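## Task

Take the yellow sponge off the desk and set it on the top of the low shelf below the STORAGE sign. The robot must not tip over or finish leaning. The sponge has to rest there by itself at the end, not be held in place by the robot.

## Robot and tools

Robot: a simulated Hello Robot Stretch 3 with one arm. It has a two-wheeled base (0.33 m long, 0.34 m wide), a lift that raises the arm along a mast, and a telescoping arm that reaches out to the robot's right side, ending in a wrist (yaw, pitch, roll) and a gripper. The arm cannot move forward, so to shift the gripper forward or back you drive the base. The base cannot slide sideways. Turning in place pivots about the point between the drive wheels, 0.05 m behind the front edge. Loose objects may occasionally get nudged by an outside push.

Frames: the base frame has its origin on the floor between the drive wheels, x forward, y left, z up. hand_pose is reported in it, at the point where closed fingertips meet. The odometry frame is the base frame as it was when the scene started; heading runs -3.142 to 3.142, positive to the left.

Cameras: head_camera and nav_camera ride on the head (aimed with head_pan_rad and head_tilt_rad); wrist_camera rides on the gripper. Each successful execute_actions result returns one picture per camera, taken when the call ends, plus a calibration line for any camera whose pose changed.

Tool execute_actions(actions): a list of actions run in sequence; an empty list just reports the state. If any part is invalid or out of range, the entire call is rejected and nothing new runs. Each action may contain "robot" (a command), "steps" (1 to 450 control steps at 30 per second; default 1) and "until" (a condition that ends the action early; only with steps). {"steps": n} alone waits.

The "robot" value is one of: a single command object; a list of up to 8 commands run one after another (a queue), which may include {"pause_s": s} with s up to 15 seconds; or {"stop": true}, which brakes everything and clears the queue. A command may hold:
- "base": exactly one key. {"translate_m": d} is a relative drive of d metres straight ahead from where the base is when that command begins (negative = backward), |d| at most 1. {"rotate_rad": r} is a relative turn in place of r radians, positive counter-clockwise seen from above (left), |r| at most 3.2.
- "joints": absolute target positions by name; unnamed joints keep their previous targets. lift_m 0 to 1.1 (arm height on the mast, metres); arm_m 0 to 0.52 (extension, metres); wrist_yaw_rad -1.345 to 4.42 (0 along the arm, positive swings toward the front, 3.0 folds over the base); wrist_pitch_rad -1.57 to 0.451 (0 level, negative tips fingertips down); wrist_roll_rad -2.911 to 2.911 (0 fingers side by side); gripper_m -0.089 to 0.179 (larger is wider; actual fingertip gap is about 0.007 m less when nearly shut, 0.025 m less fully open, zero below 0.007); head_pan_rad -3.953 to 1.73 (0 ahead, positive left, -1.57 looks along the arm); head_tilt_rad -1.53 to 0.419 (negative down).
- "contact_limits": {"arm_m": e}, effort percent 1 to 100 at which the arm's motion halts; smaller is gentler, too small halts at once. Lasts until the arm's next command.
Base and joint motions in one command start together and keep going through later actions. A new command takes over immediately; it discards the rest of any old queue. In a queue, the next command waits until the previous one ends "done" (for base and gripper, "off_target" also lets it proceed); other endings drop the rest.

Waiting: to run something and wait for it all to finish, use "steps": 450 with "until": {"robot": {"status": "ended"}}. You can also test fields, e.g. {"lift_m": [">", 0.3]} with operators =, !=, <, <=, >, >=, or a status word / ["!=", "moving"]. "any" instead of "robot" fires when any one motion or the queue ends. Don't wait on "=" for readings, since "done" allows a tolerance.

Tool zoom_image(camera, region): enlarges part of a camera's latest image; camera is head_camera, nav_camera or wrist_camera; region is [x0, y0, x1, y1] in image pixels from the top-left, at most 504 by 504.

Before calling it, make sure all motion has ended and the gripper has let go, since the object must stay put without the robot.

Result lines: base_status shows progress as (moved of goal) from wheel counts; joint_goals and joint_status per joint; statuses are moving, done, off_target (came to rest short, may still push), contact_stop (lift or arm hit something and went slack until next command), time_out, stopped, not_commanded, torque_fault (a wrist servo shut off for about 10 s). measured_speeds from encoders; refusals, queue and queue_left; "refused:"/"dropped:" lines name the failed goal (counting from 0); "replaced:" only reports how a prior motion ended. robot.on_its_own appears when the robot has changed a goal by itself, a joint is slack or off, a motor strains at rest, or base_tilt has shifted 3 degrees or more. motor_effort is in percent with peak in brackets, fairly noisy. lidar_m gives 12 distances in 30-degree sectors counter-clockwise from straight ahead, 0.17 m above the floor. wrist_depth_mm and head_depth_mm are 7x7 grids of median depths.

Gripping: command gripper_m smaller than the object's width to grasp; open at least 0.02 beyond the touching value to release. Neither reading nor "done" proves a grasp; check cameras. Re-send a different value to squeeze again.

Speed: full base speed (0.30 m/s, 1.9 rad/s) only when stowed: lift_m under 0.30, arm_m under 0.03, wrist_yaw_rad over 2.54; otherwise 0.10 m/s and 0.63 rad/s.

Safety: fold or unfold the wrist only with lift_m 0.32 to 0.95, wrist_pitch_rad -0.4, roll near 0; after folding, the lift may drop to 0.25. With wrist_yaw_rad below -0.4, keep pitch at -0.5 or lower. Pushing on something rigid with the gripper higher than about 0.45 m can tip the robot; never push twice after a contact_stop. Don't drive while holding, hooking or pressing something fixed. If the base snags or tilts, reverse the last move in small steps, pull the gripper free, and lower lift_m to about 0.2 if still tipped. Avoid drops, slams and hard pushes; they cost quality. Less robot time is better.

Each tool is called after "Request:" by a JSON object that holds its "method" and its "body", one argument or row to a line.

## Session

Request:
{"method": "execute_actions", "body": {
  "actions": []
}}

Scene clock: 0.00 s.
robot.base_odometry: x=+0.000 y=+0.000 heading=+0.000 (m, m, rad; robot's odometry frame)
robot.turned_by_wheels: +0.000 (rad since the last result)
robot.turned_by_imu: +0.000 (rad since the last result)
robot.base_tilt: forward=+2.0 right=+0.2 (deg)
robot.lidar_m: 0.84 0.66 1.00 0.93 1.58 1.04 0.71 0.66 0.68 0.87 1.57 1.61
robot.head_depth_mm: 1580 1790 1776 1747 1739 1704 1649 / 1575 1639 1625 1640 1629 1634 1623 / 1471 1476 1473 1473 1452 1458 1457 / 1336 1335 1330 1334 1333 1328 1323 / 1230 1221 1221 1225 1224 1214 1213 / 1131 1124 1122 1127 1116 1123 1122 / 1046 1043 1039 1042 1036 1039 1038
robot.base_status: not_commanded
robot.joint_positions: lift_m=+0.497 arm_m=-0.002 wrist_yaw_rad=+2.996 wrist_pitch_rad=-0.503 wrist_roll_rad=+0.007 gripper_m=+0.037 head_pan_rad=+0.013 head_tilt_rad=+0.012
robot.joint_goals: lift_m=+0.497 arm_m=-0.002 wrist_yaw_rad=+2.996 wrist_pitch_rad=-0.503 wrist_roll_rad=+0.007 gripper_m=+0.037 head_pan_rad=+0.013 head_tilt_rad=+0.012
robot.joint_status: lift_m=not_commanded arm_m=not_commanded wrist_yaw_rad=not_commanded wrist_pitch_rad=not_commanded wrist_roll_rad=not_commanded gripper_m=not_commanded head_pan_rad=not_commanded head_tilt_rad=not_commanded
robot.measured_speeds: translate_m=+0.000 rotate_rad=+0.000 lift_m=+0.000 arm_m=+0.000 wrist_yaw_rad=+0.000 wrist_pitch_rad=+0.000 wrist_roll_rad=+0.000 head_pan_rad=+0.000 head_tilt_rad=+0.000
robot: refusals=0 queue=idle queue_left=0
robot.motor_effort: left_wheel=+0 right_wheel=+1 lift_m=+27 arm_m=+0 wrist_yaw_rad=+0 wrist_pitch_rad=+8 wrist_roll_rad=+1 gripper_m=+0 head_pan_rad=+0 head_tilt_rad=+3 (%)
robot.hand_pose: x=+0.0096 y=+0.0678 z=+0.4909 quat_wxyz=(+0.226, +0.698, +0.125, +0.668) (m; robot's base frame)
robot.wrist_depth_mm: - - - - - 946 782 / - - - - 903 743 620 / - - - - - - 698 / - - - - 966 850 762 / - - 967 890 876 788 688 / 910 864 - 774 - 703 650 / 756 728 692 656 620 610 581
pictures: head_camera (sideways: a quarter turn clockwise sets it upright), nav_camera (sideways: a quarter turn counterclockwise sets it upright), wrist_camera
camera_calibration (this result's frames):
head_camera: T_world_to_cam=[[0.081381, -0.0720389, -0.994076, 1.31117], [0.0688088, 0.995411, -0.0665025, 0.0826377], [0.994305, -0.0629891, 0.0859645, -0.157742], [0, 0, 0, 1]] pos_world=[0.0444528, 0.00226052, 1.32246]
nav_camera: T_world_to_cam=[[0.0497457, -0.0208024, 0.998545, -1.25838], [-0.00653357, -0.999768, -0.0205024, 0.0732487], [0.998741, -0.00550416, -0.0498701, 0.0151068], [0, 0, 0, 1]] pos_world=[0.0479899, 0.0471375, 1.25881]
wrist_camera: T_world_to_cam=[[0.97833, -0.159154, -0.132443, 0.0772053], [-0.199193, -0.548879, -0.811822, 0.481782], [0.0565098, 0.820611, -0.568687, 0.386517], [0, 0, 0, 1]] pos_world=[-0.00140676, -0.0404523, 0.621153]
Images, in order (width x height): head_camera 896x504, nav_camera 672x504, wrist_camera 644x364.

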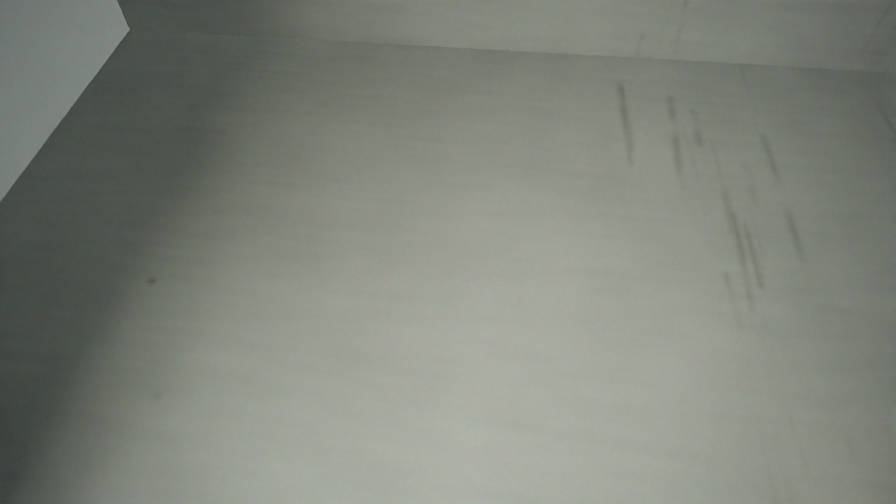

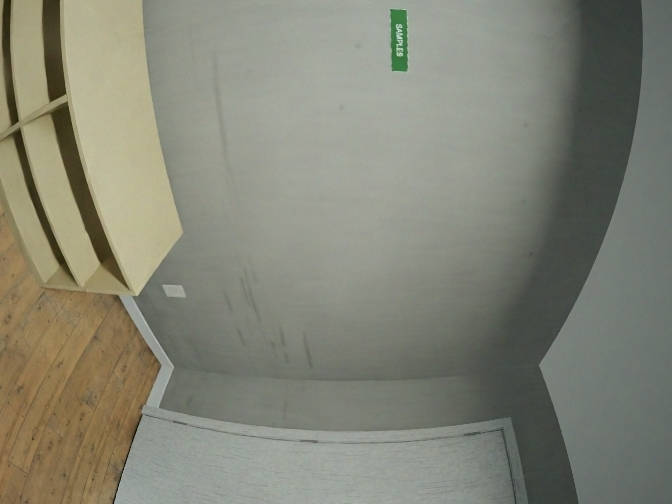

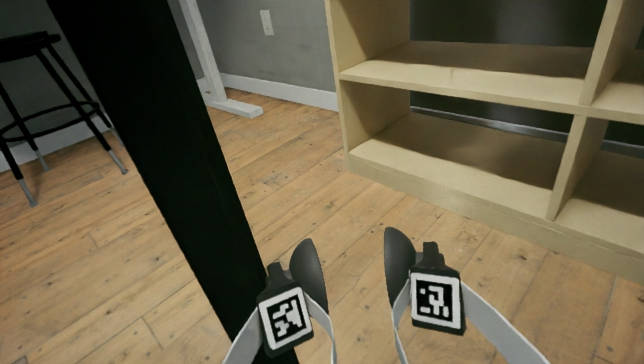

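Request:
{"method": "execute_actions", "body": {
  "actions": [
    {"robot":{"base":{"rotate_rad":2.15},"joints":{"head_tilt_rad":-0.4,"wrist_pitch_rad":-0.4,"lift_m":0.9}},"steps":200,"until":{"robot":{"status":"ended"}}}
  ]
}}

Scene clock: 5.97 s.
robot.base_odometry: x=+0.000 y=+0.000 heading=+2.150 (m, m, rad; robot's odometry frame)
robot.turned_by_wheels: +2.150 (rad since the last result)
robot.turned_by_imu: +2.123 (rad since the last result)
robot.base_tilt: forward=+2.1 right=+0.1 (deg)
robot.lidar_m: 1.50 0.99 0.70 0.66 0.68 0.90 1.57 1.59 0.84 0.66 0.95 0.93
robot.head_depth_mm: 1889 2021 2121 1915 2203 1939 1500 / 1888 1990 2107 2299 2432 1872 1502 / 1867 1984 2099 2292 2445 1869 1457 / 1840 1984 2059 2248 2268 1784 1443 / 1841 1968 2026 2191 2268 1811 1425 / 1816 1945 2022 2220 2331 1780 1405 / 1808 1940 1992 2192 2225 1753 1398
robot.base_status: done (rotate_rad +2.1498 of +2.1500)
robot.joint_positions: lift_m=+0.899 arm_m=-0.002 wrist_yaw_rad=+2.996 wrist_pitch_rad=-0.424 wrist_roll_rad=+0.007 gripper_m=+0.037 head_pan_rad=+0.013 head_tilt_rad=-0.395
robot.joint_goals: lift_m=+0.900 arm_m=-0.002 wrist_yaw_rad=+2.996 wrist_pitch_rad=-0.400 wrist_roll_rad=+0.007 gripper_m=+0.037 head_pan_rad=+0.013 head_tilt_rad=-0.400
robot.joint_status: lift_m=done arm_m=not_commanded wrist_yaw_rad=not_commanded wrist_pitch_rad=done wrist_roll_rad=not_commanded gripper_m=not_commanded head_pan_rad=not_commanded head_tilt_rad=done
robot.measured_speeds: translate_m=+0.000 rotate_rad=+0.000 lift_m=+0.000 arm_m=+0.000 wrist_yaw_rad=+0.000 wrist_pitch_rad=+0.000 wrist_roll_rad=+0.000 head_pan_rad=+0.000 head_tilt_rad=+0.000
robot: refusals=0 queue=done queue_left=0
robot.motor_effort: left_wheel=-3(6) right_wheel=+4(7) lift_m=+39(42) arm_m=+1(0) wrist_yaw_rad=-1(0) wrist_pitch_rad=+13(11) wrist_roll_rad=+1(1) gripper_m=+0(0) head_pan_rad=+0(1) head_tilt_rad=-3(35) (%)
robot.hand_pose: x=+0.0111 y=+0.0785 z=+0.9108 quat_wxyz=(+0.199, +0.702, +0.098, +0.676) (m; robot's base frame)
robot.wrist_depth_mm: 564 - 613 650 687 737 783 / 590 - 658 699 746 796 849 / 626 - 705 758 808 863 933 / 673 701 770 811 853 935 - / 713 764 835 876 964 - - / 796 827 - 994 - - - / - 902 995 - - - -
pictures: head_camera (sideways: a quarter turn clockwise sets it upright), nav_camera (sideways: a quarter turn counterclockwise sets it upright), wrist_camera
camera_calibration (this result's frames):
head_camera: T_world_to_cam=[[-0.318298, -0.077192, -0.944843, 1.24899], [0.0358486, 0.994986, -0.0933653, 0.117768], [0.947313, -0.0635893, -0.313935, 0.363109], [0, 0, 0, 1]] pos_world=[0.0493516, 0.00232391, 1.30509]
nav_camera: T_world_to_cam=[[0.440601, -0.0157623, 0.897565, -1.12879], [-0.0130527, -0.999853, -0.0111512, 0.0611058], [0.897608, -0.00680237, -0.440742, 0.524464], [0, 0, 0, 1]] pos_world=[0.0273821, 0.0468721, 1.245]
wrist_camera: T_world_to_cam=[[0.979872, -0.14861, -0.133286, 0.132914], [-0.189545, -0.483153, -0.854773, 0.862641], [0.0626302, 0.862832, -0.501596, 0.551885], [0, 0, 0, 1]] pos_world=[-0.00129367, -0.0396445, 1.0319]
Images, in order (width x height): head_camera 896x504, nav_camera 672x504, wrist_camera 644x364.

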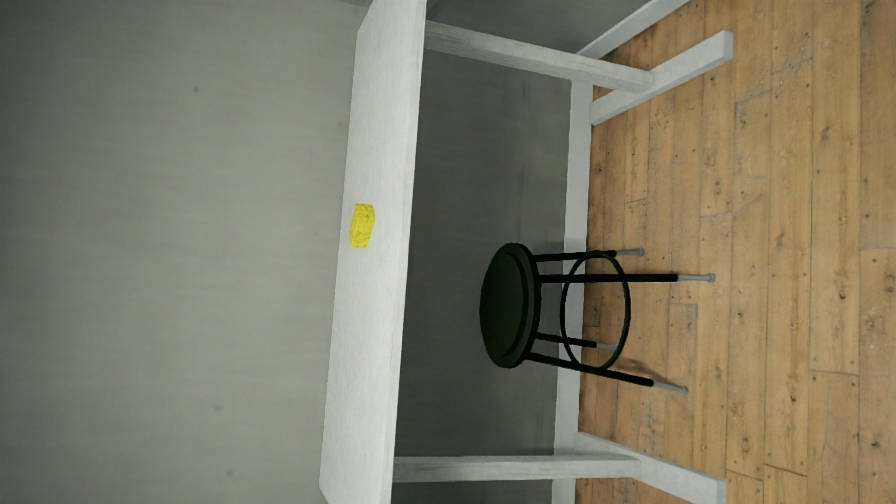

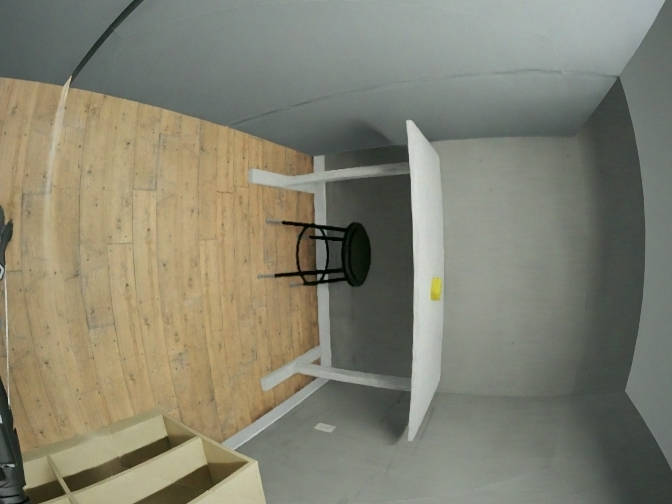

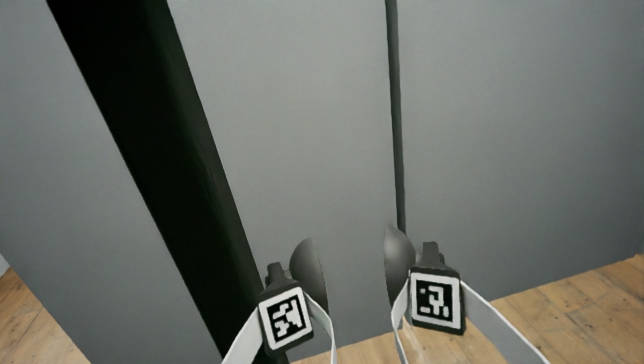

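Request:
{"method": "execute_actions", "body": {
  "actions": [
    {"robot":[{"base":{"rotate_rad":-0.1}},{"base":{"translate_m":1.0},"joints":{"wrist_yaw_rad":0,"gripper_m":0.179,"head_pan_rad":-1.57,"head_tilt_rad":-0.5}},{"base":{"translate_m":0.1},"joints":{"lift_m":1.0,"wrist_pitch_rad":-0.2}},{"base":{"rotate_rad":1.6}},{"joints":{"arm_m":0.15}}],"steps":450,"until":{"robot":{"status":"ended"}}},
    {"steps":450,"until":{"robot":{"status":"ended"}}}
  ]
}}

Scene clock: 27.97 s.
robot.base_odometry: x=-0.507 y=+0.976 heading=-2.633 (m, m, rad; robot's odometry frame)
robot.turned_by_wheels: +1.500 (rad since the last result)
robot.turned_by_imu: +1.481 (rad since the last result)
robot.base_tilt: forward=+2.0 right=+0.1 (deg)
robot.lidar_m: 0.82 0.83 1.04 2.67 1.18 0.67 0.91 0.92 0.91 0.40 0.57 0.83
robot.head_depth_mm: 935 1022 1104 - 585 463 1169 / 923 1001 1088 - - 456 1298 / 908 983 1065 - - 449 1289 / 898 968 1053 - - 441 1236 / 877 955 1042 851 562 437 740 / 873 943 1020 782 557 430 705 / 855 925 998 763 545 424 376
robot.base_status: done (rotate_rad +1.5998 of +1.6000)
robot.joint_positions: lift_m=+0.999 arm_m=+0.150 wrist_yaw_rad=+0.001 wrist_pitch_rad=-0.225 wrist_roll_rad=+0.007 gripper_m=+0.179 head_pan_rad=-1.563 head_tilt_rad=-0.494
robot.joint_goals: lift_m=+1.000 arm_m=+0.150 wrist_yaw_rad=+0.000 wrist_pitch_rad=-0.200 wrist_roll_rad=+0.007 gripper_m=+0.179 head_pan_rad=-1.570 head_tilt_rad=-0.500
robot.joint_status: lift_m=done arm_m=done wrist_yaw_rad=done wrist_pitch_rad=done wrist_roll_rad=not_commanded gripper_m=done head_pan_rad=done head_tilt_rad=done
robot.measured_speeds: translate_m=+0.000 rotate_rad=+0.000 lift_m=+0.000 arm_m=+0.000 wrist_yaw_rad=+0.000 wrist_pitch_rad=+0.000 wrist_roll_rad=+0.000 head_pan_rad=+0.000 head_tilt_rad=+0.000
robot: refusals=0 queue=done queue_left=0
robot.motor_effort: left_wheel=-3(6) right_wheel=+4(7) lift_m=+39(39) arm_m=+6(6) wrist_yaw_rad=+0(2) wrist_pitch_rad=+14(15) wrist_roll_rad=+1(1) gripper_m=-1(85) head_pan_rad=-3(49) head_tilt_rad=-4(18) (%)
robot.hand_pose: x=-0.0214 y=-0.5390 z=+1.0573 quat_wxyz=(+0.700, +0.080, -0.705, -0.080) (m; robot's base frame)
robot.wrist_depth_mm: 578 589 615 633 649 669 686 / 600 618 636 653 667 695 730 / 621 642 661 684 708 718 720 / 644 685 673 673 590 524 473 / 626 553 505 452 411 381 365 / 429 412 365 266 312 296 - / 331 - 284 224 238 245 230
pictures: head_camera (sideways: a quarter turn clockwise sets it upright), nav_camera (sideways: a quarter turn counterclockwise sets it upright), wrist_camera
camera_calibration (this result's frames):
head_camera: T_world_to_cam=[[-0.0762422, 0.410522, -0.908658, 1.20028], [0.994714, -0.0315554, -0.0977193, 0.117575], [-0.0687889, -0.911305, -0.405946, 0.489049], [0, 0, 0, 1]] pos_world=[0.00819974, -0.0433608, 1.30066]
nav_camera: T_world_to_cam=[[-0.0173873, -0.527074, 0.849642, -1.0635], [-0.999779, 0.019227, -0.00853227, 0.063714], [-0.0118389, -0.849602, -0.527291, 0.642627], [0, 0, 0, 1]] pos_world=[0.0528167, -0.0157889, 1.24299]
wrist_camera: T_world_to_cam=[[-0.99105, -0.0218342, -0.131691, 0.117073], [0.117381, 0.327256, -0.937617, 1.21438], [0.0635689, -0.944683, -0.321765, -0.00409549], [0, 0, 0, 1]] pos_world=[-0.0262591, -0.398725, 1.15272]
Images, in order (width x height): head_camera 896x504, nav_camera 672x504, wrist_camera 644x364.

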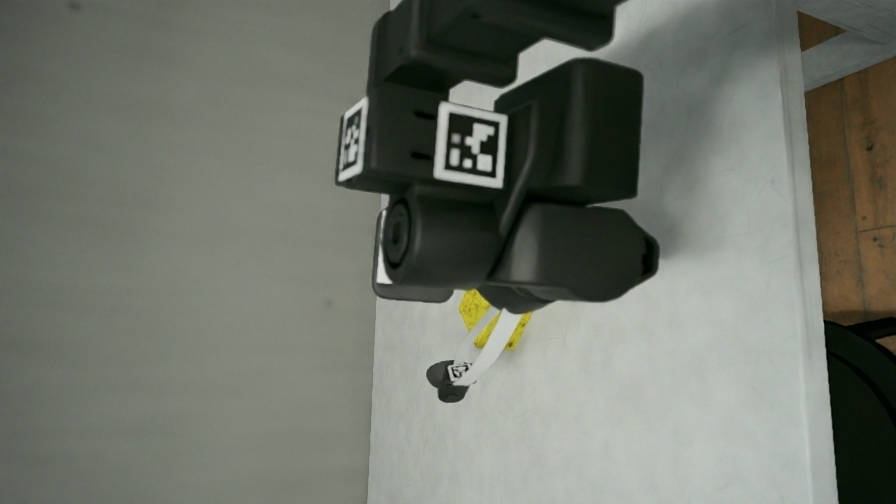

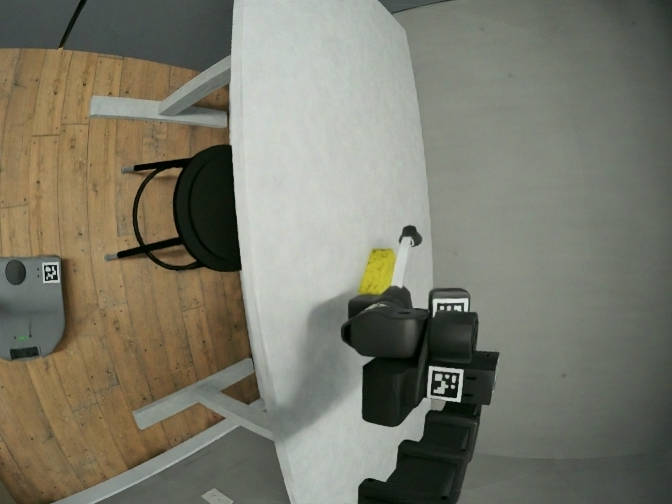

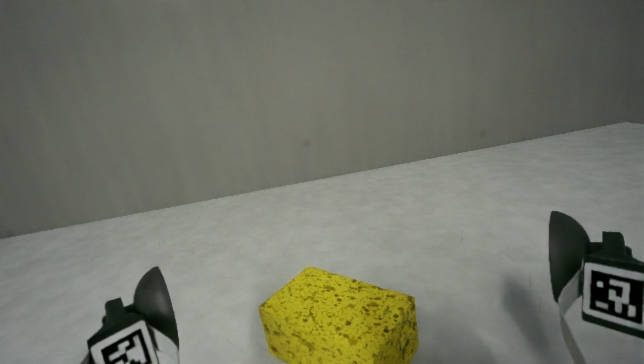

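Request:
{"method": "execute_actions", "body": {
  "actions": [
    {"robot":[{"base":{"translate_m":0.015},"joints":{"lift_m":0.935}},{"joints":{"arm_m":0.245}},{"joints":{"gripper_m":0.03}},{"joints":{"lift_m":1.0}},{"joints":{"arm_m":0.0}},{"base":{"rotate_rad":1.66},"joints":{"head_pan_rad":0.5,"head_tilt_rad":-0.3}},{"base":{"translate_m":1}},{"base":{"translate_m":0.9}}],"steps":450,"until":{"robot":{"status":"ended"}}},
    {"steps":450,"until":{"robot":{"status":"ended"}}},
    {"steps":450,"until":{"robot":{"status":"ended"}}}
  ]
}}

Scene clock: 64.10 s.
robot.base_odometry: x=+0.548 y=-0.602 heading=-0.973 (m, m, rad; robot's odometry frame)
robot.turned_by_wheels: +1.660 (rad since the last result)
robot.turned_by_imu: +1.638 (rad since the last result)
robot.base_tilt: forward=+2.0 right=+0.1 (deg)
robot.lidar_m: 0.78 0.80 1.05 1.00 0.86 1.04 2.30 1.08 0.77 0.75 1.17 0.84
robot.head_depth_mm: 633 655 681 709 733 764 797 / 657 682 709 736 767 800 839 / 687 713 742 772 811 845 886 / 717 745 778 813 851 888 939 / 750 780 817 854 900 941 989 / 784 819 860 902 948 998 1061 / 819 855 902 947 1001 1060 1124
robot.base_status: done (translate_m +0.9000 of +0.9000)
robot.joint_positions: lift_m=+0.999 arm_m=+0.000 wrist_yaw_rad=+0.000 wrist_pitch_rad=-0.216 wrist_roll_rad=+0.007 gripper_m=+0.030 head_pan_rad=+0.493 head_tilt_rad=-0.310
robot.joint_goals: lift_m=+1.000 arm_m=+0.000 wrist_yaw_rad=+0.000 wrist_pitch_rad=-0.200 wrist_roll_rad=+0.007 gripper_m=+0.030 head_pan_rad=+0.500 head_tilt_rad=-0.300
robot.joint_status: lift_m=done arm_m=done wrist_yaw_rad=done wrist_pitch_rad=done wrist_roll_rad=not_commanded gripper_m=done head_pan_rad=done head_tilt_rad=done
robot.measured_speeds: translate_m=+0.000 rotate_rad=+0.000 lift_m=+0.000 arm_m=+0.000 wrist_yaw_rad=+0.000 wrist_pitch_rad=+0.000 wrist_roll_rad=+0.000 head_pan_rad=+0.000 head_tilt_rad=+0.000
robot: refusals=0 queue=done queue_left=0
robot.motor_effort: left_wheel=-3(7) right_wheel=+5(7) lift_m=+38(39) arm_m=-4(6) wrist_yaw_rad=+0(4) wrist_pitch_rad=+9(14) wrist_roll_rad=+1(1) gripper_m=+1(85) head_pan_rad=+4(47) head_tilt_rad=+6(27) (%)
robot.hand_pose: x=-0.0214 y=-0.3905 z=+1.0597 quat_wxyz=(+0.701, +0.076, -0.705, -0.077) (m; robot's base frame)
robot.wrist_depth_mm: - - - - 458 452 454 / - - - - 474 473 475 / - - - - 491 489 496 / - - - - 531 514 519 / 958 - - - 566 543 549 / 961 - - - - 566 575 / 928 - - - 818 606 615
pictures: head_camera (sideways: a quarter turn clockwise sets it upright), nav_camera (sideways: a quarter turn counterclockwise sets it upright), wrist_camera
camera_calibration (this result's frames):
head_camera: T_world_to_cam=[[-0.174833, -0.176865, -0.968583, 1.27913], [-0.420837, 0.902771, -0.088885, 0.114731], [0.890129, 0.392075, -0.232266, 0.257163], [0, 0, 0, 1]] pos_world=[0.0430083, 0.0218293, 1.30887]
nav_camera: T_world_to_cam=[[0.329397, 0.15259, 0.93178, -1.17276], [0.451066, -0.892391, -0.0133183, 0.0610973], [0.82948, 0.424681, -0.362779, 0.423425], [0, 0, 0, 1]] pos_world=[0.00752221, 0.0536537, 1.24718]
wrist_camera: T_world_to_cam=[[-0.991087, -0.0228457, -0.131244, 0.119679], [0.117244, 0.318179, -0.940753, 1.16778], [0.0632513, -0.947755, -0.312664, 0.126062], [0, 0, 0, 1]] pos_world=[-0.0262765, -0.249353, 1.15371]
Images, in order (width x height): head_camera 896x504, nav_camera 672x504, wrist_camera 644x364.

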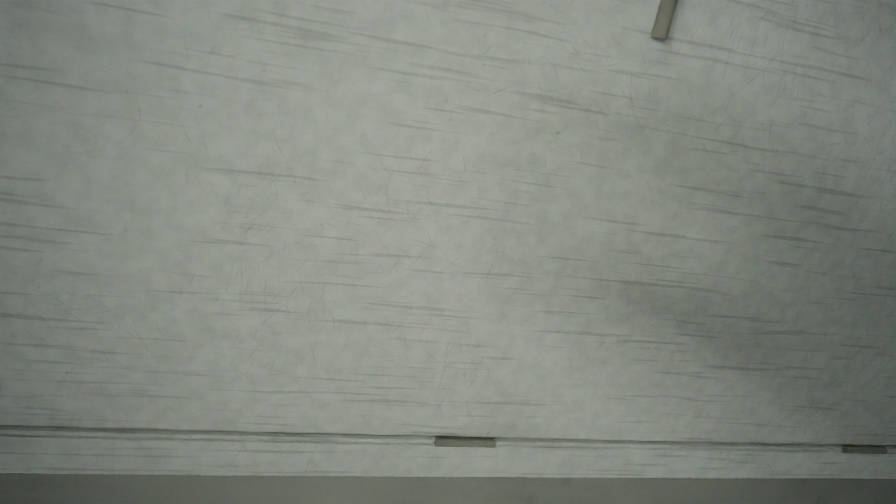

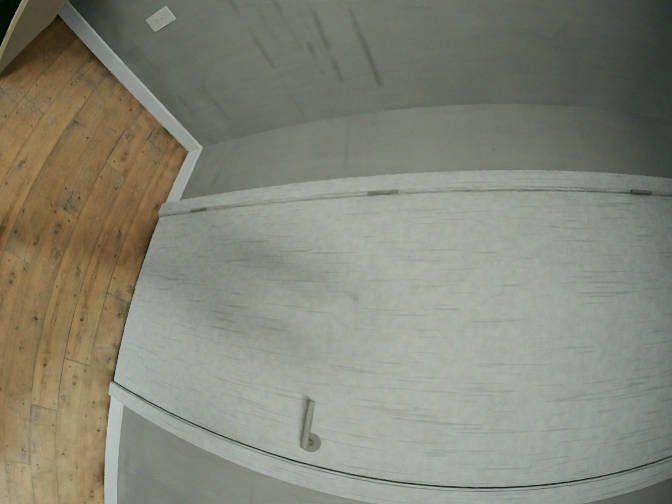

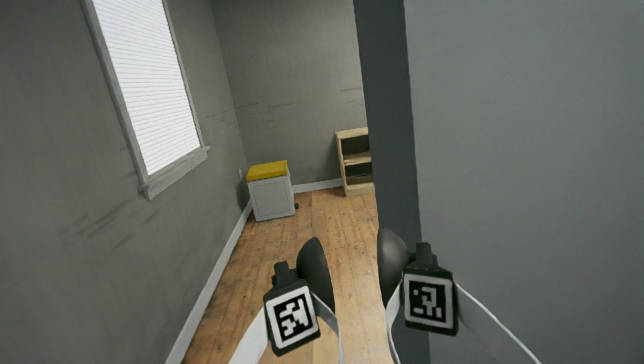

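Missed. Go back.

Request:
{"method": "execute_actions", "body": {
  "actions": [
    {"robot":[{"base":{"translate_m":-1},"joints":{"gripper_m":0.179,"head_pan_rad":-1.57,"head_tilt_rad":-0.5}},{"base":{"translate_m":-0.9}},{"base":{"rotate_rad":-1.66}},{"joints":{"lift_m":0.94,"arm_m":0.1}}],"steps":450,"until":{"robot":{"status":"ended"}}},
    {"steps":450,"until":{"robot":{"status":"ended"}}}
  ]
}}

Scene clock: 92.10 s.
robot.base_odometry: x=-0.520 y=+0.969 heading=-2.633 (m, m, rad; robot's odometry frame)
robot.turned_by_wheels: -1.660 (rad since the last result)
robot.turned_by_imu: -1.647 (rad since the last result)
robot.base_tilt: forward=+2.0 right=+0.2 (deg)
robot.lidar_m: 0.80 0.81 1.02 2.67 1.18 0.68 0.93 0.94 0.92 0.40 0.56 0.82
robot.head_depth_mm: 934 1019 1113 903 - - 1306 / 921 998 1091 872 - - 1286 / 907 987 1070 851 - - 1282 / 891 970 1056 834 - - 1276 / 881 956 1041 809 565 434 742 / 869 938 1018 786 537 431 383 / 859 926 995 763 546 425 376
robot.base_status: done (rotate_rad -1.6598 of -1.6600)
robot.joint_positions: lift_m=+0.941 arm_m=+0.100 wrist_yaw_rad=+0.000 wrist_pitch_rad=-0.216 wrist_roll_rad=+0.007 gripper_m=+0.179 head_pan_rad=-1.563 head_tilt_rad=-0.494
robot.joint_goals: lift_m=+0.940 arm_m=+0.100 wrist_yaw_rad=+0.000 wrist_pitch_rad=-0.200 wrist_roll_rad=+0.007 gripper_m=+0.179 head_pan_rad=-1.570 head_tilt_rad=-0.500
robot.joint_status: lift_m=done arm_m=done wrist_yaw_rad=done wrist_pitch_rad=done wrist_roll_rad=not_commanded gripper_m=done head_pan_rad=done head_tilt_rad=done
robot.measured_speeds: translate_m=+0.000 rotate_rad=+0.000 lift_m=+0.000 arm_m=+0.000 wrist_yaw_rad=+0.000 wrist_pitch_rad=+0.000 wrist_roll_rad=+0.000 head_pan_rad=+0.000 head_tilt_rad=+0.000
robot: refusals=0 queue=done queue_left=0
robot.motor_effort: left_wheel=+3(7) right_wheel=-1(4) lift_m=+14(37) arm_m=+6(7) wrist_yaw_rad=+0(0) wrist_pitch_rad=+9(9) wrist_roll_rad=+1(1) gripper_m=-1(84) head_pan_rad=-4(49) head_tilt_rad=-4(25) (%)
robot.hand_pose: x=-0.0214 y=-0.4897 z=+1.0008 quat_wxyz=(+0.701, +0.076, -0.705, -0.077) (m; robot's base frame)
robot.wrist_depth_mm: 623 635 650 678 687 703 732 / 644 660 672 700 738 755 760 / 671 685 695 722 738 637 527 / 689 695 579 494 430 386 345 / 462 406 363 248 219 278 268 / 318 299 267 236 209 217 - / 238 - 210 198 187 177 166
pictures: head_camera (sideways: a quarter turn clockwise sets it upright), nav_camera (sideways: a quarter turn counterclockwise sets it upright), wrist_camera
camera_calibration (this result's frames):
head_camera: T_world_to_cam=[[-0.0762484, 0.410394, -0.908715, 1.20036], [0.994714, -0.0315518, -0.0977138, 0.117568], [-0.0687727, -0.911362, -0.405819, 0.488883], [0, 0, 0, 1]] pos_world=[0.00820049, -0.0433609, 1.30067]
nav_camera: T_world_to_cam=[[-0.0173791, -0.526955, 0.849715, -1.06359], [-0.999779, 0.0192085, -0.00853603, 0.0637189], [-0.0118236, -0.849676, -0.527173, 0.642473], [0, 0, 0, 1]] pos_world=[0.052817, -0.0157964, 1.24299]
wrist_camera: T_world_to_cam=[[-0.991087, -0.0227966, -0.131253, 0.109723], [0.117245, 0.318527, -0.940635, 1.14404], [0.0632508, -0.94764, -0.313015, 0.0140566], [0, 0, 0, 1]] pos_world=[-0.0262766, -0.348585, 1.09492]
Images, in order (width x height): head_camera 896x504, nav_camera 672x504, wrist_camera 644x364.

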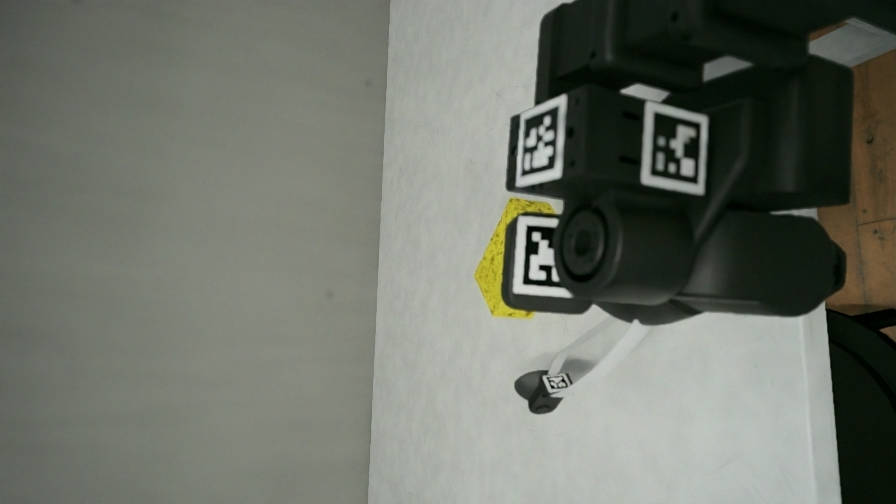

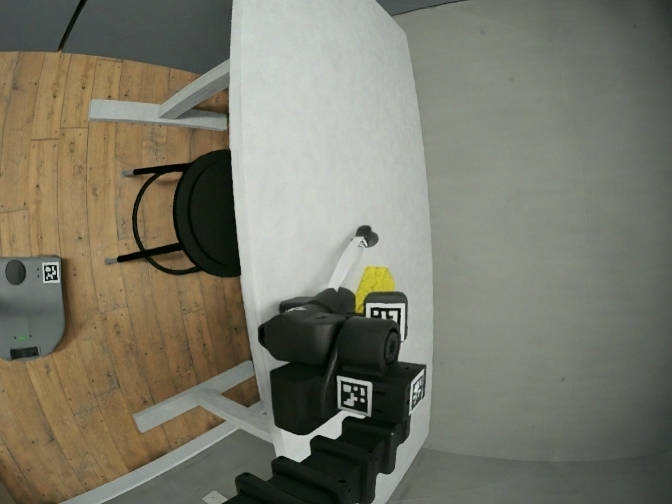

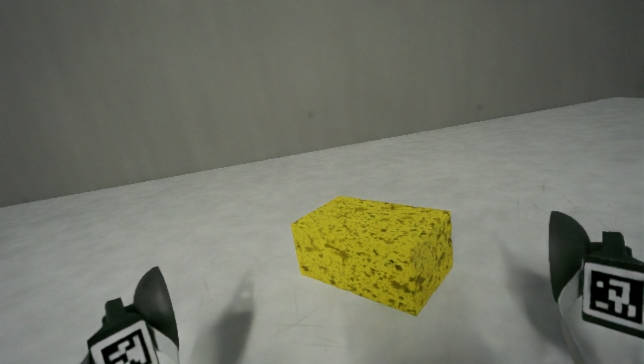

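Request:
{"method": "execute_actions", "body": {
  "actions": [
    {"robot":[{"joints":{"lift_m":0.915,"arm_m":0.195}},{"joints":{"gripper_m":0.02}},{"joints":{"lift_m":1.0}},{"joints":{"arm_m":0.0}}],"steps":450,"until":{"robot":{"status":"ended"}}}
  ]
}}

Scene clock: 101.43 s.
robot.base_odometry: x=-0.520 y=+0.969 heading=-2.633 (m, m, rad; robot's odometry frame)
robot.turned_by_wheels: +0.000 (rad since the last result)
robot.turned_by_imu: -0.001 (rad since the last result)
robot.base_tilt: forward=+2.2 right=+0.2 (deg)
robot.lidar_m: 0.80 0.81 1.02 2.67 1.18 0.68 0.93 0.94 0.92 0.40 0.56 0.82
robot.head_depth_mm: 940 1018 1109 899 - - - / 920 995 1095 873 627 - - / 909 982 1075 846 619 - - / 893 969 1056 855 - - - / 880 958 1036 807 524 434 729 / 871 939 1019 788 555 430 383 / 857 924 1000 764 545 425 376
robot.base_status: done (rotate_rad -1.6598 of -1.6600)
robot.joint_positions: lift_m=+0.999 arm_m=+0.000 wrist_yaw_rad=+0.000 wrist_pitch_rad=-0.218 wrist_roll_rad=+0.007 gripper_m=+0.021 head_pan_rad=-1.563 head_tilt_rad=-0.494
robot.joint_goals: lift_m=+1.000 arm_m=+0.000 wrist_yaw_rad=+0.000 wrist_pitch_rad=-0.200 wrist_roll_rad=+0.007 gripper_m=+0.020 head_pan_rad=-1.570 head_tilt_rad=-0.500
robot.joint_status: lift_m=done arm_m=done wrist_yaw_rad=done wrist_pitch_rad=done wrist_roll_rad=not_commanded gripper_m=done head_pan_rad=done head_tilt_rad=done
robot.measured_speeds: translate_m=+0.000 rotate_rad=+0.000 lift_m=+0.000 arm_m=+0.000 wrist_yaw_rad=+0.000 wrist_pitch_rad=+0.000 wrist_roll_rad=+0.000 head_pan_rad=+0.000 head_tilt_rad=+0.000
robot: refusals=0 queue=done queue_left=0
robot.motor_effort: left_wheel=+2(2) right_wheel=-1(1) lift_m=+38(41) arm_m=-5(4) wrist_yaw_rad=+0(0) wrist_pitch_rad=+10(10) wrist_roll_rad=+1(1) gripper_m=-19(91) head_pan_rad=-3(3) head_tilt_rad=-4(4) (%)
robot.hand_pose: x=-0.0214 y=-0.3903 z=+1.0592 quat_wxyz=(+0.701, +0.077, -0.705, -0.077) (m; robot's base frame)
robot.wrist_depth_mm: 700 715 747 767 791 810 823 / 726 748 772 787 817 847 848 / 758 779 809 809 838 847 735 / 787 811 788 692 609 542 489 / 634 567 506 171 188 392 360 / 439 400 389 132 138 310 283 / 336 310 308 135 147 241 239
pictures: head_camera (sideways: a quarter turn clockwise sets it upright), nav_camera (sideways: a quarter turn counterclockwise sets it upright), wrist_camera
camera_calibration (this result's frames):
head_camera: T_world_to_cam=[[-0.0762464, 0.410428, -0.9087, 1.20034], [0.994714, -0.0315536, -0.0977152, 0.11757], [-0.0687778, -0.911347, -0.405852, 0.488927], [0, 0, 0, 1]] pos_world=[0.00820025, -0.0433609, 1.30067]
nav_camera: T_world_to_cam=[[-0.0173817, -0.526987, 0.849696, -1.06357], [-0.999779, 0.0192143, -0.00853503, 0.0637176], [-0.0118285, -0.849656, -0.527204, 0.642514], [0, 0, 0, 1]] pos_world=[0.0528169, -0.0157944, 1.24299]
wrist_camera: T_world_to_cam=[[-0.991088, -0.0225442, -0.131288, 0.119773], [0.117259, 0.32, -0.940133, 1.16734], [0.0632065, -0.947149, -0.314504, 0.128242], [0, 0, 0, 1]] pos_world=[-0.0262814, -0.249384, 1.15351]
Images, in order (width x height): head_camera 896x504, nav_camera 672x504, wrist_camera 644x364.

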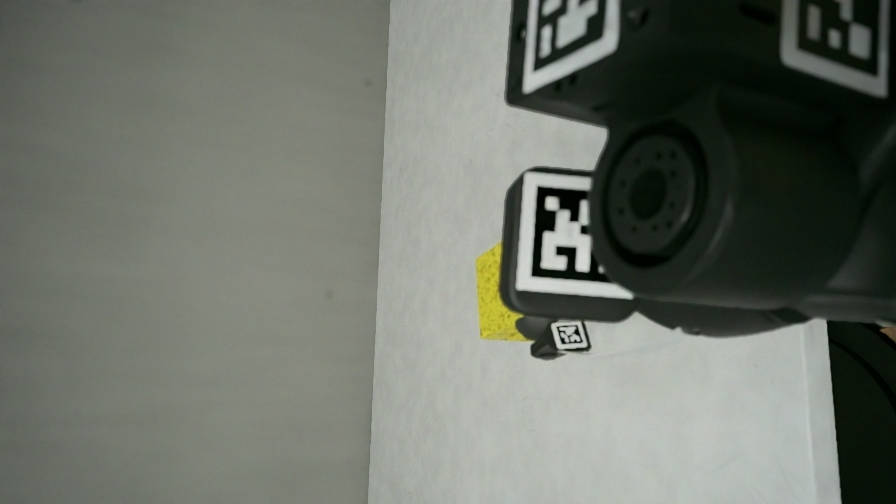

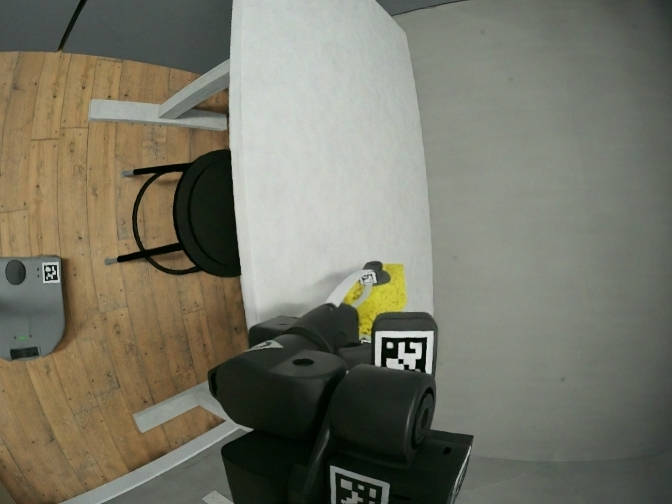

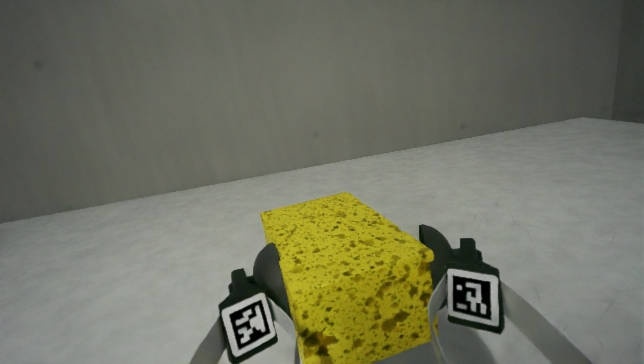

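Request:
{"method": "execute_actions", "body": {
  "actions": [
    {"robot":[{"base":{"rotate_rad":1.66},"joints":{"head_pan_rad":-0.7,"head_tilt_rad":-0.3}},{"base":{"translate_m":1},"joints":{"lift_m":0.9}},{"base":{"translate_m":1}},{"base":{"translate_m":0.25}},{"base":{"rotate_rad":-0.8}},{"base":{"rotate_rad":-0.8},"joints":{"wrist_yaw_rad":1.57}},{"base":{"translate_m":1}},{"base":{"translate_m":1}}],"steps":450,"until":{"robot":{"status":"ended"}}},
    {"steps":450,"until":{"robot":{"status":"ended"}}},
    {"steps":450,"until":{"robot":{"status":"ended"}}},
    {"steps":450,"until":{"robot":{"status":"ended"}}}
  ]
}}

Scene clock: 160.23 s.
robot.base_odometry: x=-0.940 y=-1.968 heading=-2.573 (m, m, rad; robot's odometry frame)
robot.turned_by_wheels: +0.060 (rad since the last result)
robot.turned_by_imu: +0.060 (rad since the last result)
robot.base_tilt: forward=+2.0 right=+0.2 (deg)
robot.lidar_m: 1.08 0.83 0.58 0.55 0.57 0.75 1.82 0.91 1.53 2.86 2.14 1.42
robot.head_depth_mm: 3006 3225 3319 3328 3170 2150 1625 / 2696 3014 3253 3514 3090 2137 1611 / 2447 2602 2859 3058 3041 2092 1581 / 2185 2318 2470 2643 2374 2034 1570 / 1981 2106 2218 2299 2248 1987 1546 / 1805 1901 2012 2116 1836 1882 1535 / 1656 1737 1827 1911 1780 1759 1513
robot.base_status: done (translate_m +1.0000 of +1.0000)
robot.joint_positions: lift_m=+0.901 arm_m=+0.000 wrist_yaw_rad=+1.568 wrist_pitch_rad=-0.218 wrist_roll_rad=+0.007 gripper_m=+0.021 head_pan_rad=-0.707 head_tilt_rad=-0.310
robot.joint_goals: lift_m=+0.900 arm_m=+0.000 wrist_yaw_rad=+1.570 wrist_pitch_rad=-0.200 wrist_roll_rad=+0.007 gripper_m=+0.020 head_pan_rad=-0.700 head_tilt_rad=-0.300
robot.joint_status: lift_m=done arm_m=done wrist_yaw_rad=done wrist_pitch_rad=done wrist_roll_rad=not_commanded gripper_m=done head_pan_rad=done head_tilt_rad=done
robot.measured_speeds: translate_m=+0.000 rotate_rad=+0.000 lift_m=+0.000 arm_m=+0.000 wrist_yaw_rad=+0.000 wrist_pitch_rad=+0.000 wrist_roll_rad=+0.000 head_pan_rad=+0.000 head_tilt_rad=+0.000
robot: refusals=0 queue=done queue_left=0
robot.motor_effort: left_wheel=+2(7) right_wheel=-1(6) lift_m=+14(38) arm_m=-4(5) wrist_yaw_rad=+1(2) wrist_pitch_rad=+10(10) wrist_roll_rad=+1(1) gripper_m=-19(19) head_pan_rad=+3(45) head_tilt_rad=+6(28) (%)
robot.hand_pose: x=+0.2236 y=-0.1460 z=+0.9603 quat_wxyz=(+0.551, +0.552, -0.445, +0.440) (m; robot's base frame)
robot.wrist_depth_mm: 964 - - - - - - / 942 - - - - - - / 918 - - - - - - / 871 - - - - - - / 850 - - 171 188 - - / 820 - - 132 138 - - / 801 - - 135 146 - -
pictures: head_camera (sideways: a quarter turn clockwise sets it upright), nav_camera (sideways: a quarter turn counterclockwise sets it upright), wrist_camera
camera_calibration (this result's frames):
head_camera: T_world_to_cam=[[-0.228223, 0.0988424, -0.968579, 1.27945], [0.688825, 0.719457, -0.0888859, 0.107964], [0.688065, -0.687467, -0.232282, 0.258417], [0, 0, 0, 1]] pos_world=[0.0398235, -0.0264855, 1.30887]
nav_camera: T_world_to_cam=[[0.261626, -0.251693, 0.931774, -1.17234], [-0.668195, -0.743867, -0.0133178, 0.0679243], [0.696468, -0.619122, -0.362795, 0.424257], [0, 0, 0, 1]] pos_world=[0.0566195, 0.0181238, 1.24718]
wrist_camera: T_world_to_cam=[[0.0198947, -0.991143, -0.131298, -0.0123159], [-0.320129, 0.118095, -0.939985, 1.03564], [0.947165, 0.0607328, -0.314944, 0.263027], [0, 0, 0, 1]] pos_world=[0.0826531, -0.150485, 1.05471]
Images, in order (width x height): head_camera 896x504, nav_camera 672x504, wrist_camera 644x364.

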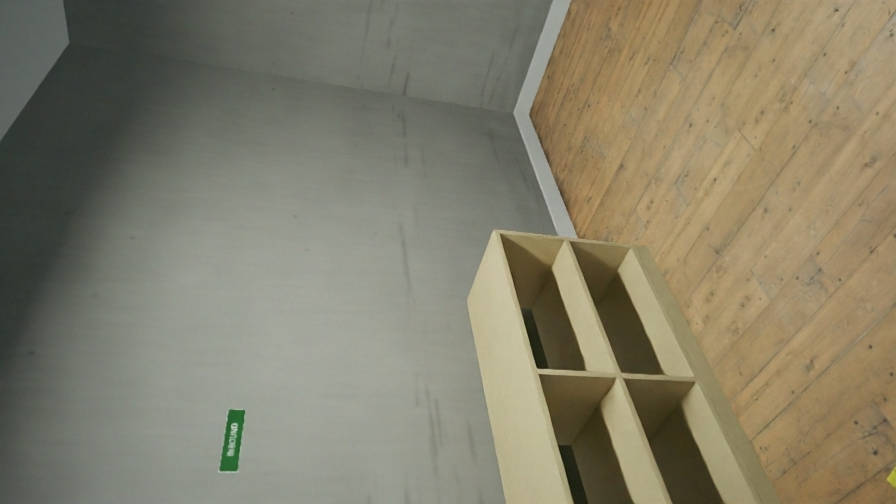

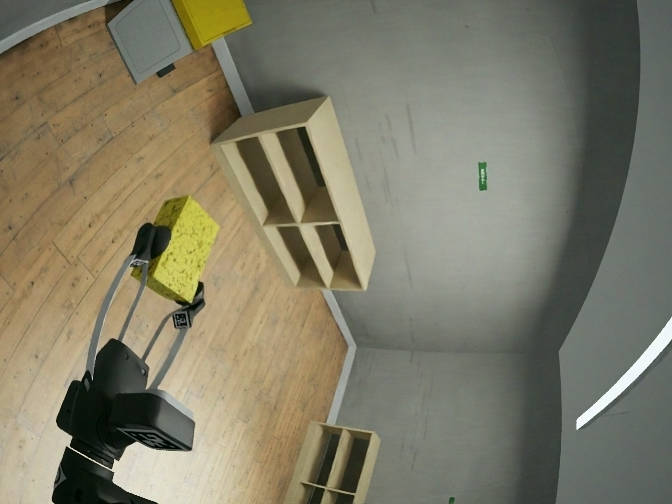

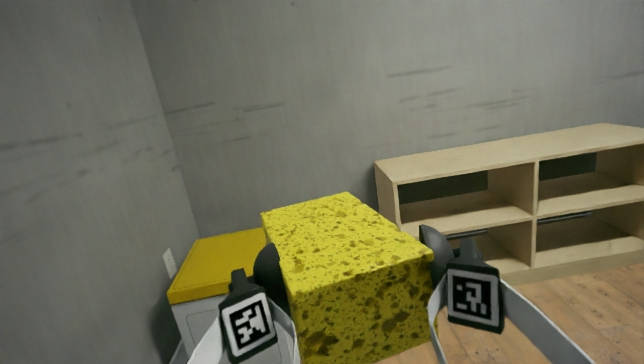

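Request:
{"method": "execute_actions", "body": {
  "actions": [
    {"robot":[{"base":{"rotate_rad":-1.52},"joints":{"head_pan_rad":-1.57,"head_tilt_rad":-0.5,"lift_m":0.7,"wrist_yaw_rad":0}},{"base":{"translate_m":1}},{"base":{"translate_m":1}},{"base":{"translate_m":0.3}},{"base":{"rotate_rad":1.52}},{"joints":{"arm_m":0.3}}],"steps":450,"until":{"robot":{"status":"ended"}}},
    {"steps":450,"until":{"robot":{"status":"ended"}}},
    {"steps":450,"until":{"robot":{"status":"ended"}}}
  ]
}}

Scene clock: 200.40 s.
robot.base_odometry: x=-2.275 y=-0.095 heading=-2.573 (m, m, rad; robot's odometry frame)
robot.turned_by_wheels: +0.000 (rad since the last result)
robot.turned_by_imu: -0.001 (rad since the last result)
robot.base_tilt: forward=+2.0 right=+0.2 (deg)
robot.lidar_m: 1.74 1.50 1.84 2.85 1.24 1.24 0.83 1.29 0.74 0.51 0.94 0.83
robot.head_depth_mm: 766 826 906 994 1096 916 937 / 760 825 898 987 1075 901 796 / 755 817 890 978 1065 - 939 / 752 809 884 970 1055 - 914 / 743 805 873 959 1026 859 903 / 737 799 868 949 1022 852 738 / 734 791 861 944 1013 840 745
robot.base_status: done (rotate_rad +1.5199 of +1.5200)
robot.joint_positions: lift_m=+0.701 arm_m=+0.300 wrist_yaw_rad=+0.000 wrist_pitch_rad=-0.218 wrist_roll_rad=+0.007 gripper_m=+0.021 head_pan_rad=-1.563 head_tilt_rad=-0.494
robot.joint_goals: lift_m=+0.700 arm_m=+0.300 wrist_yaw_rad=+0.000 wrist_pitch_rad=-0.200 wrist_roll_rad=+0.007 gripper_m=+0.020 head_pan_rad=-1.570 head_tilt_rad=-0.500
robot.joint_status: lift_m=done arm_m=done wrist_yaw_rad=done wrist_pitch_rad=done wrist_roll_rad=not_commanded gripper_m=done head_pan_rad=done head_tilt_rad=done
robot.measured_speeds: translate_m=+0.000 rotate_rad=+0.000 lift_m=+0.000 arm_m=+0.000 wrist_yaw_rad=+0.000 wrist_pitch_rad=+0.000 wrist_roll_rad=+0.000 head_pan_rad=+0.000 head_tilt_rad=+0.000
robot: refusals=0 queue=done queue_left=0
robot.motor_effort: left_wheel=-2(6) right_wheel=+4(7) lift_m=+14(14) arm_m=+6(8) wrist_yaw_rad=+0(4) wrist_pitch_rad=+10(10) wrist_roll_rad=+1(1) gripper_m=-19(18) head_pan_rad=-3(45) head_tilt_rad=-4(24) (%)
robot.hand_pose: x=-0.0214 y=-0.6895 z=+0.7603 quat_wxyz=(+0.701, +0.077, -0.705, -0.078) (m; robot's base frame)
robot.wrist_depth_mm: 326 330 332 336 339 341 345 / 337 341 347 348 354 357 362 / 356 358 361 363 370 376 378 / 374 376 381 381 390 395 397 / 390 392 397 171 187 414 414 / 408 412 415 132 138 370 340 / 422 375 368 134 147 288 284
pictures: head_camera (sideways: a quarter turn clockwise sets it upright), nav_camera (sideways: a quarter turn counterclockwise sets it upright), wrist_camera
camera_calibration (this result's frames):
head_camera: T_world_to_cam=[[-0.0762427, 0.410468, -0.908682, 1.20032], [0.994714, -0.0315591, -0.0977169, 0.117572], [-0.0687869, -0.911329, -0.405892, 0.488979], [0, 0, 0, 1]] pos_world=[0.00819983, -0.0433609, 1.30067]
nav_camera: T_world_to_cam=[[-0.0173866, -0.527024, 0.849673, -1.06354], [-0.999779, 0.0192244, -0.00853386, 0.0637161], [-0.0118369, -0.849633, -0.527241, 0.642562], [0, 0, 0, 1]] pos_world=[0.0528167, -0.0157923, 1.24299]
wrist_camera: T_world_to_cam=[[-0.991084, -0.0226373, -0.131304, 0.0737763], [0.1172, 0.320667, -0.939913, 0.982333], [0.0633819, -0.946921, -0.315155, -0.248475], [0, 0, 0, 1]] pos_world=[-0.0262622, -0.548618, 0.854687]
Images, in order (width x height): head_camera 896x504, nav_camera 672x504, wrist_camera 644x364.

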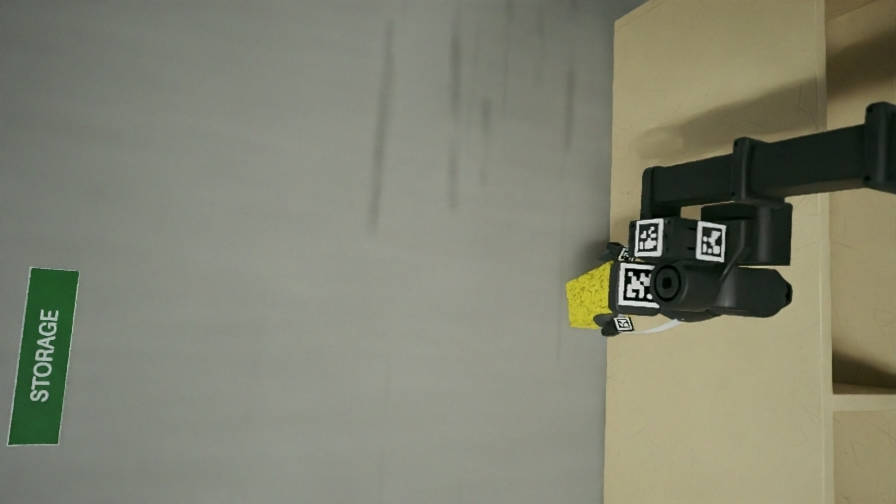

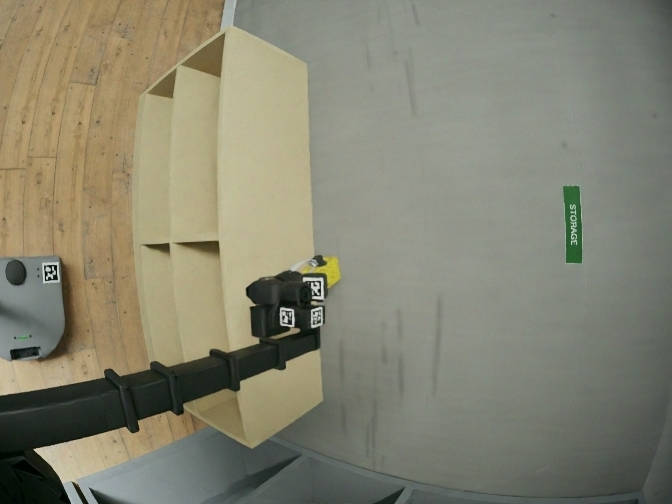

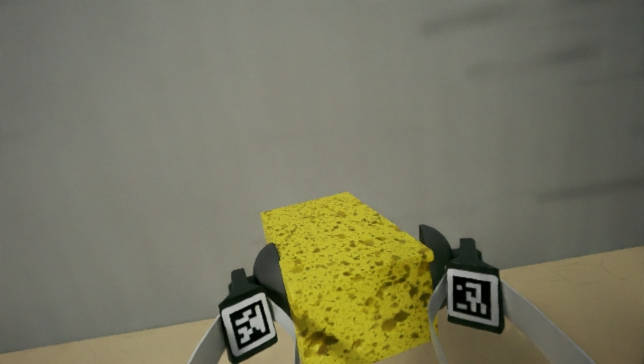

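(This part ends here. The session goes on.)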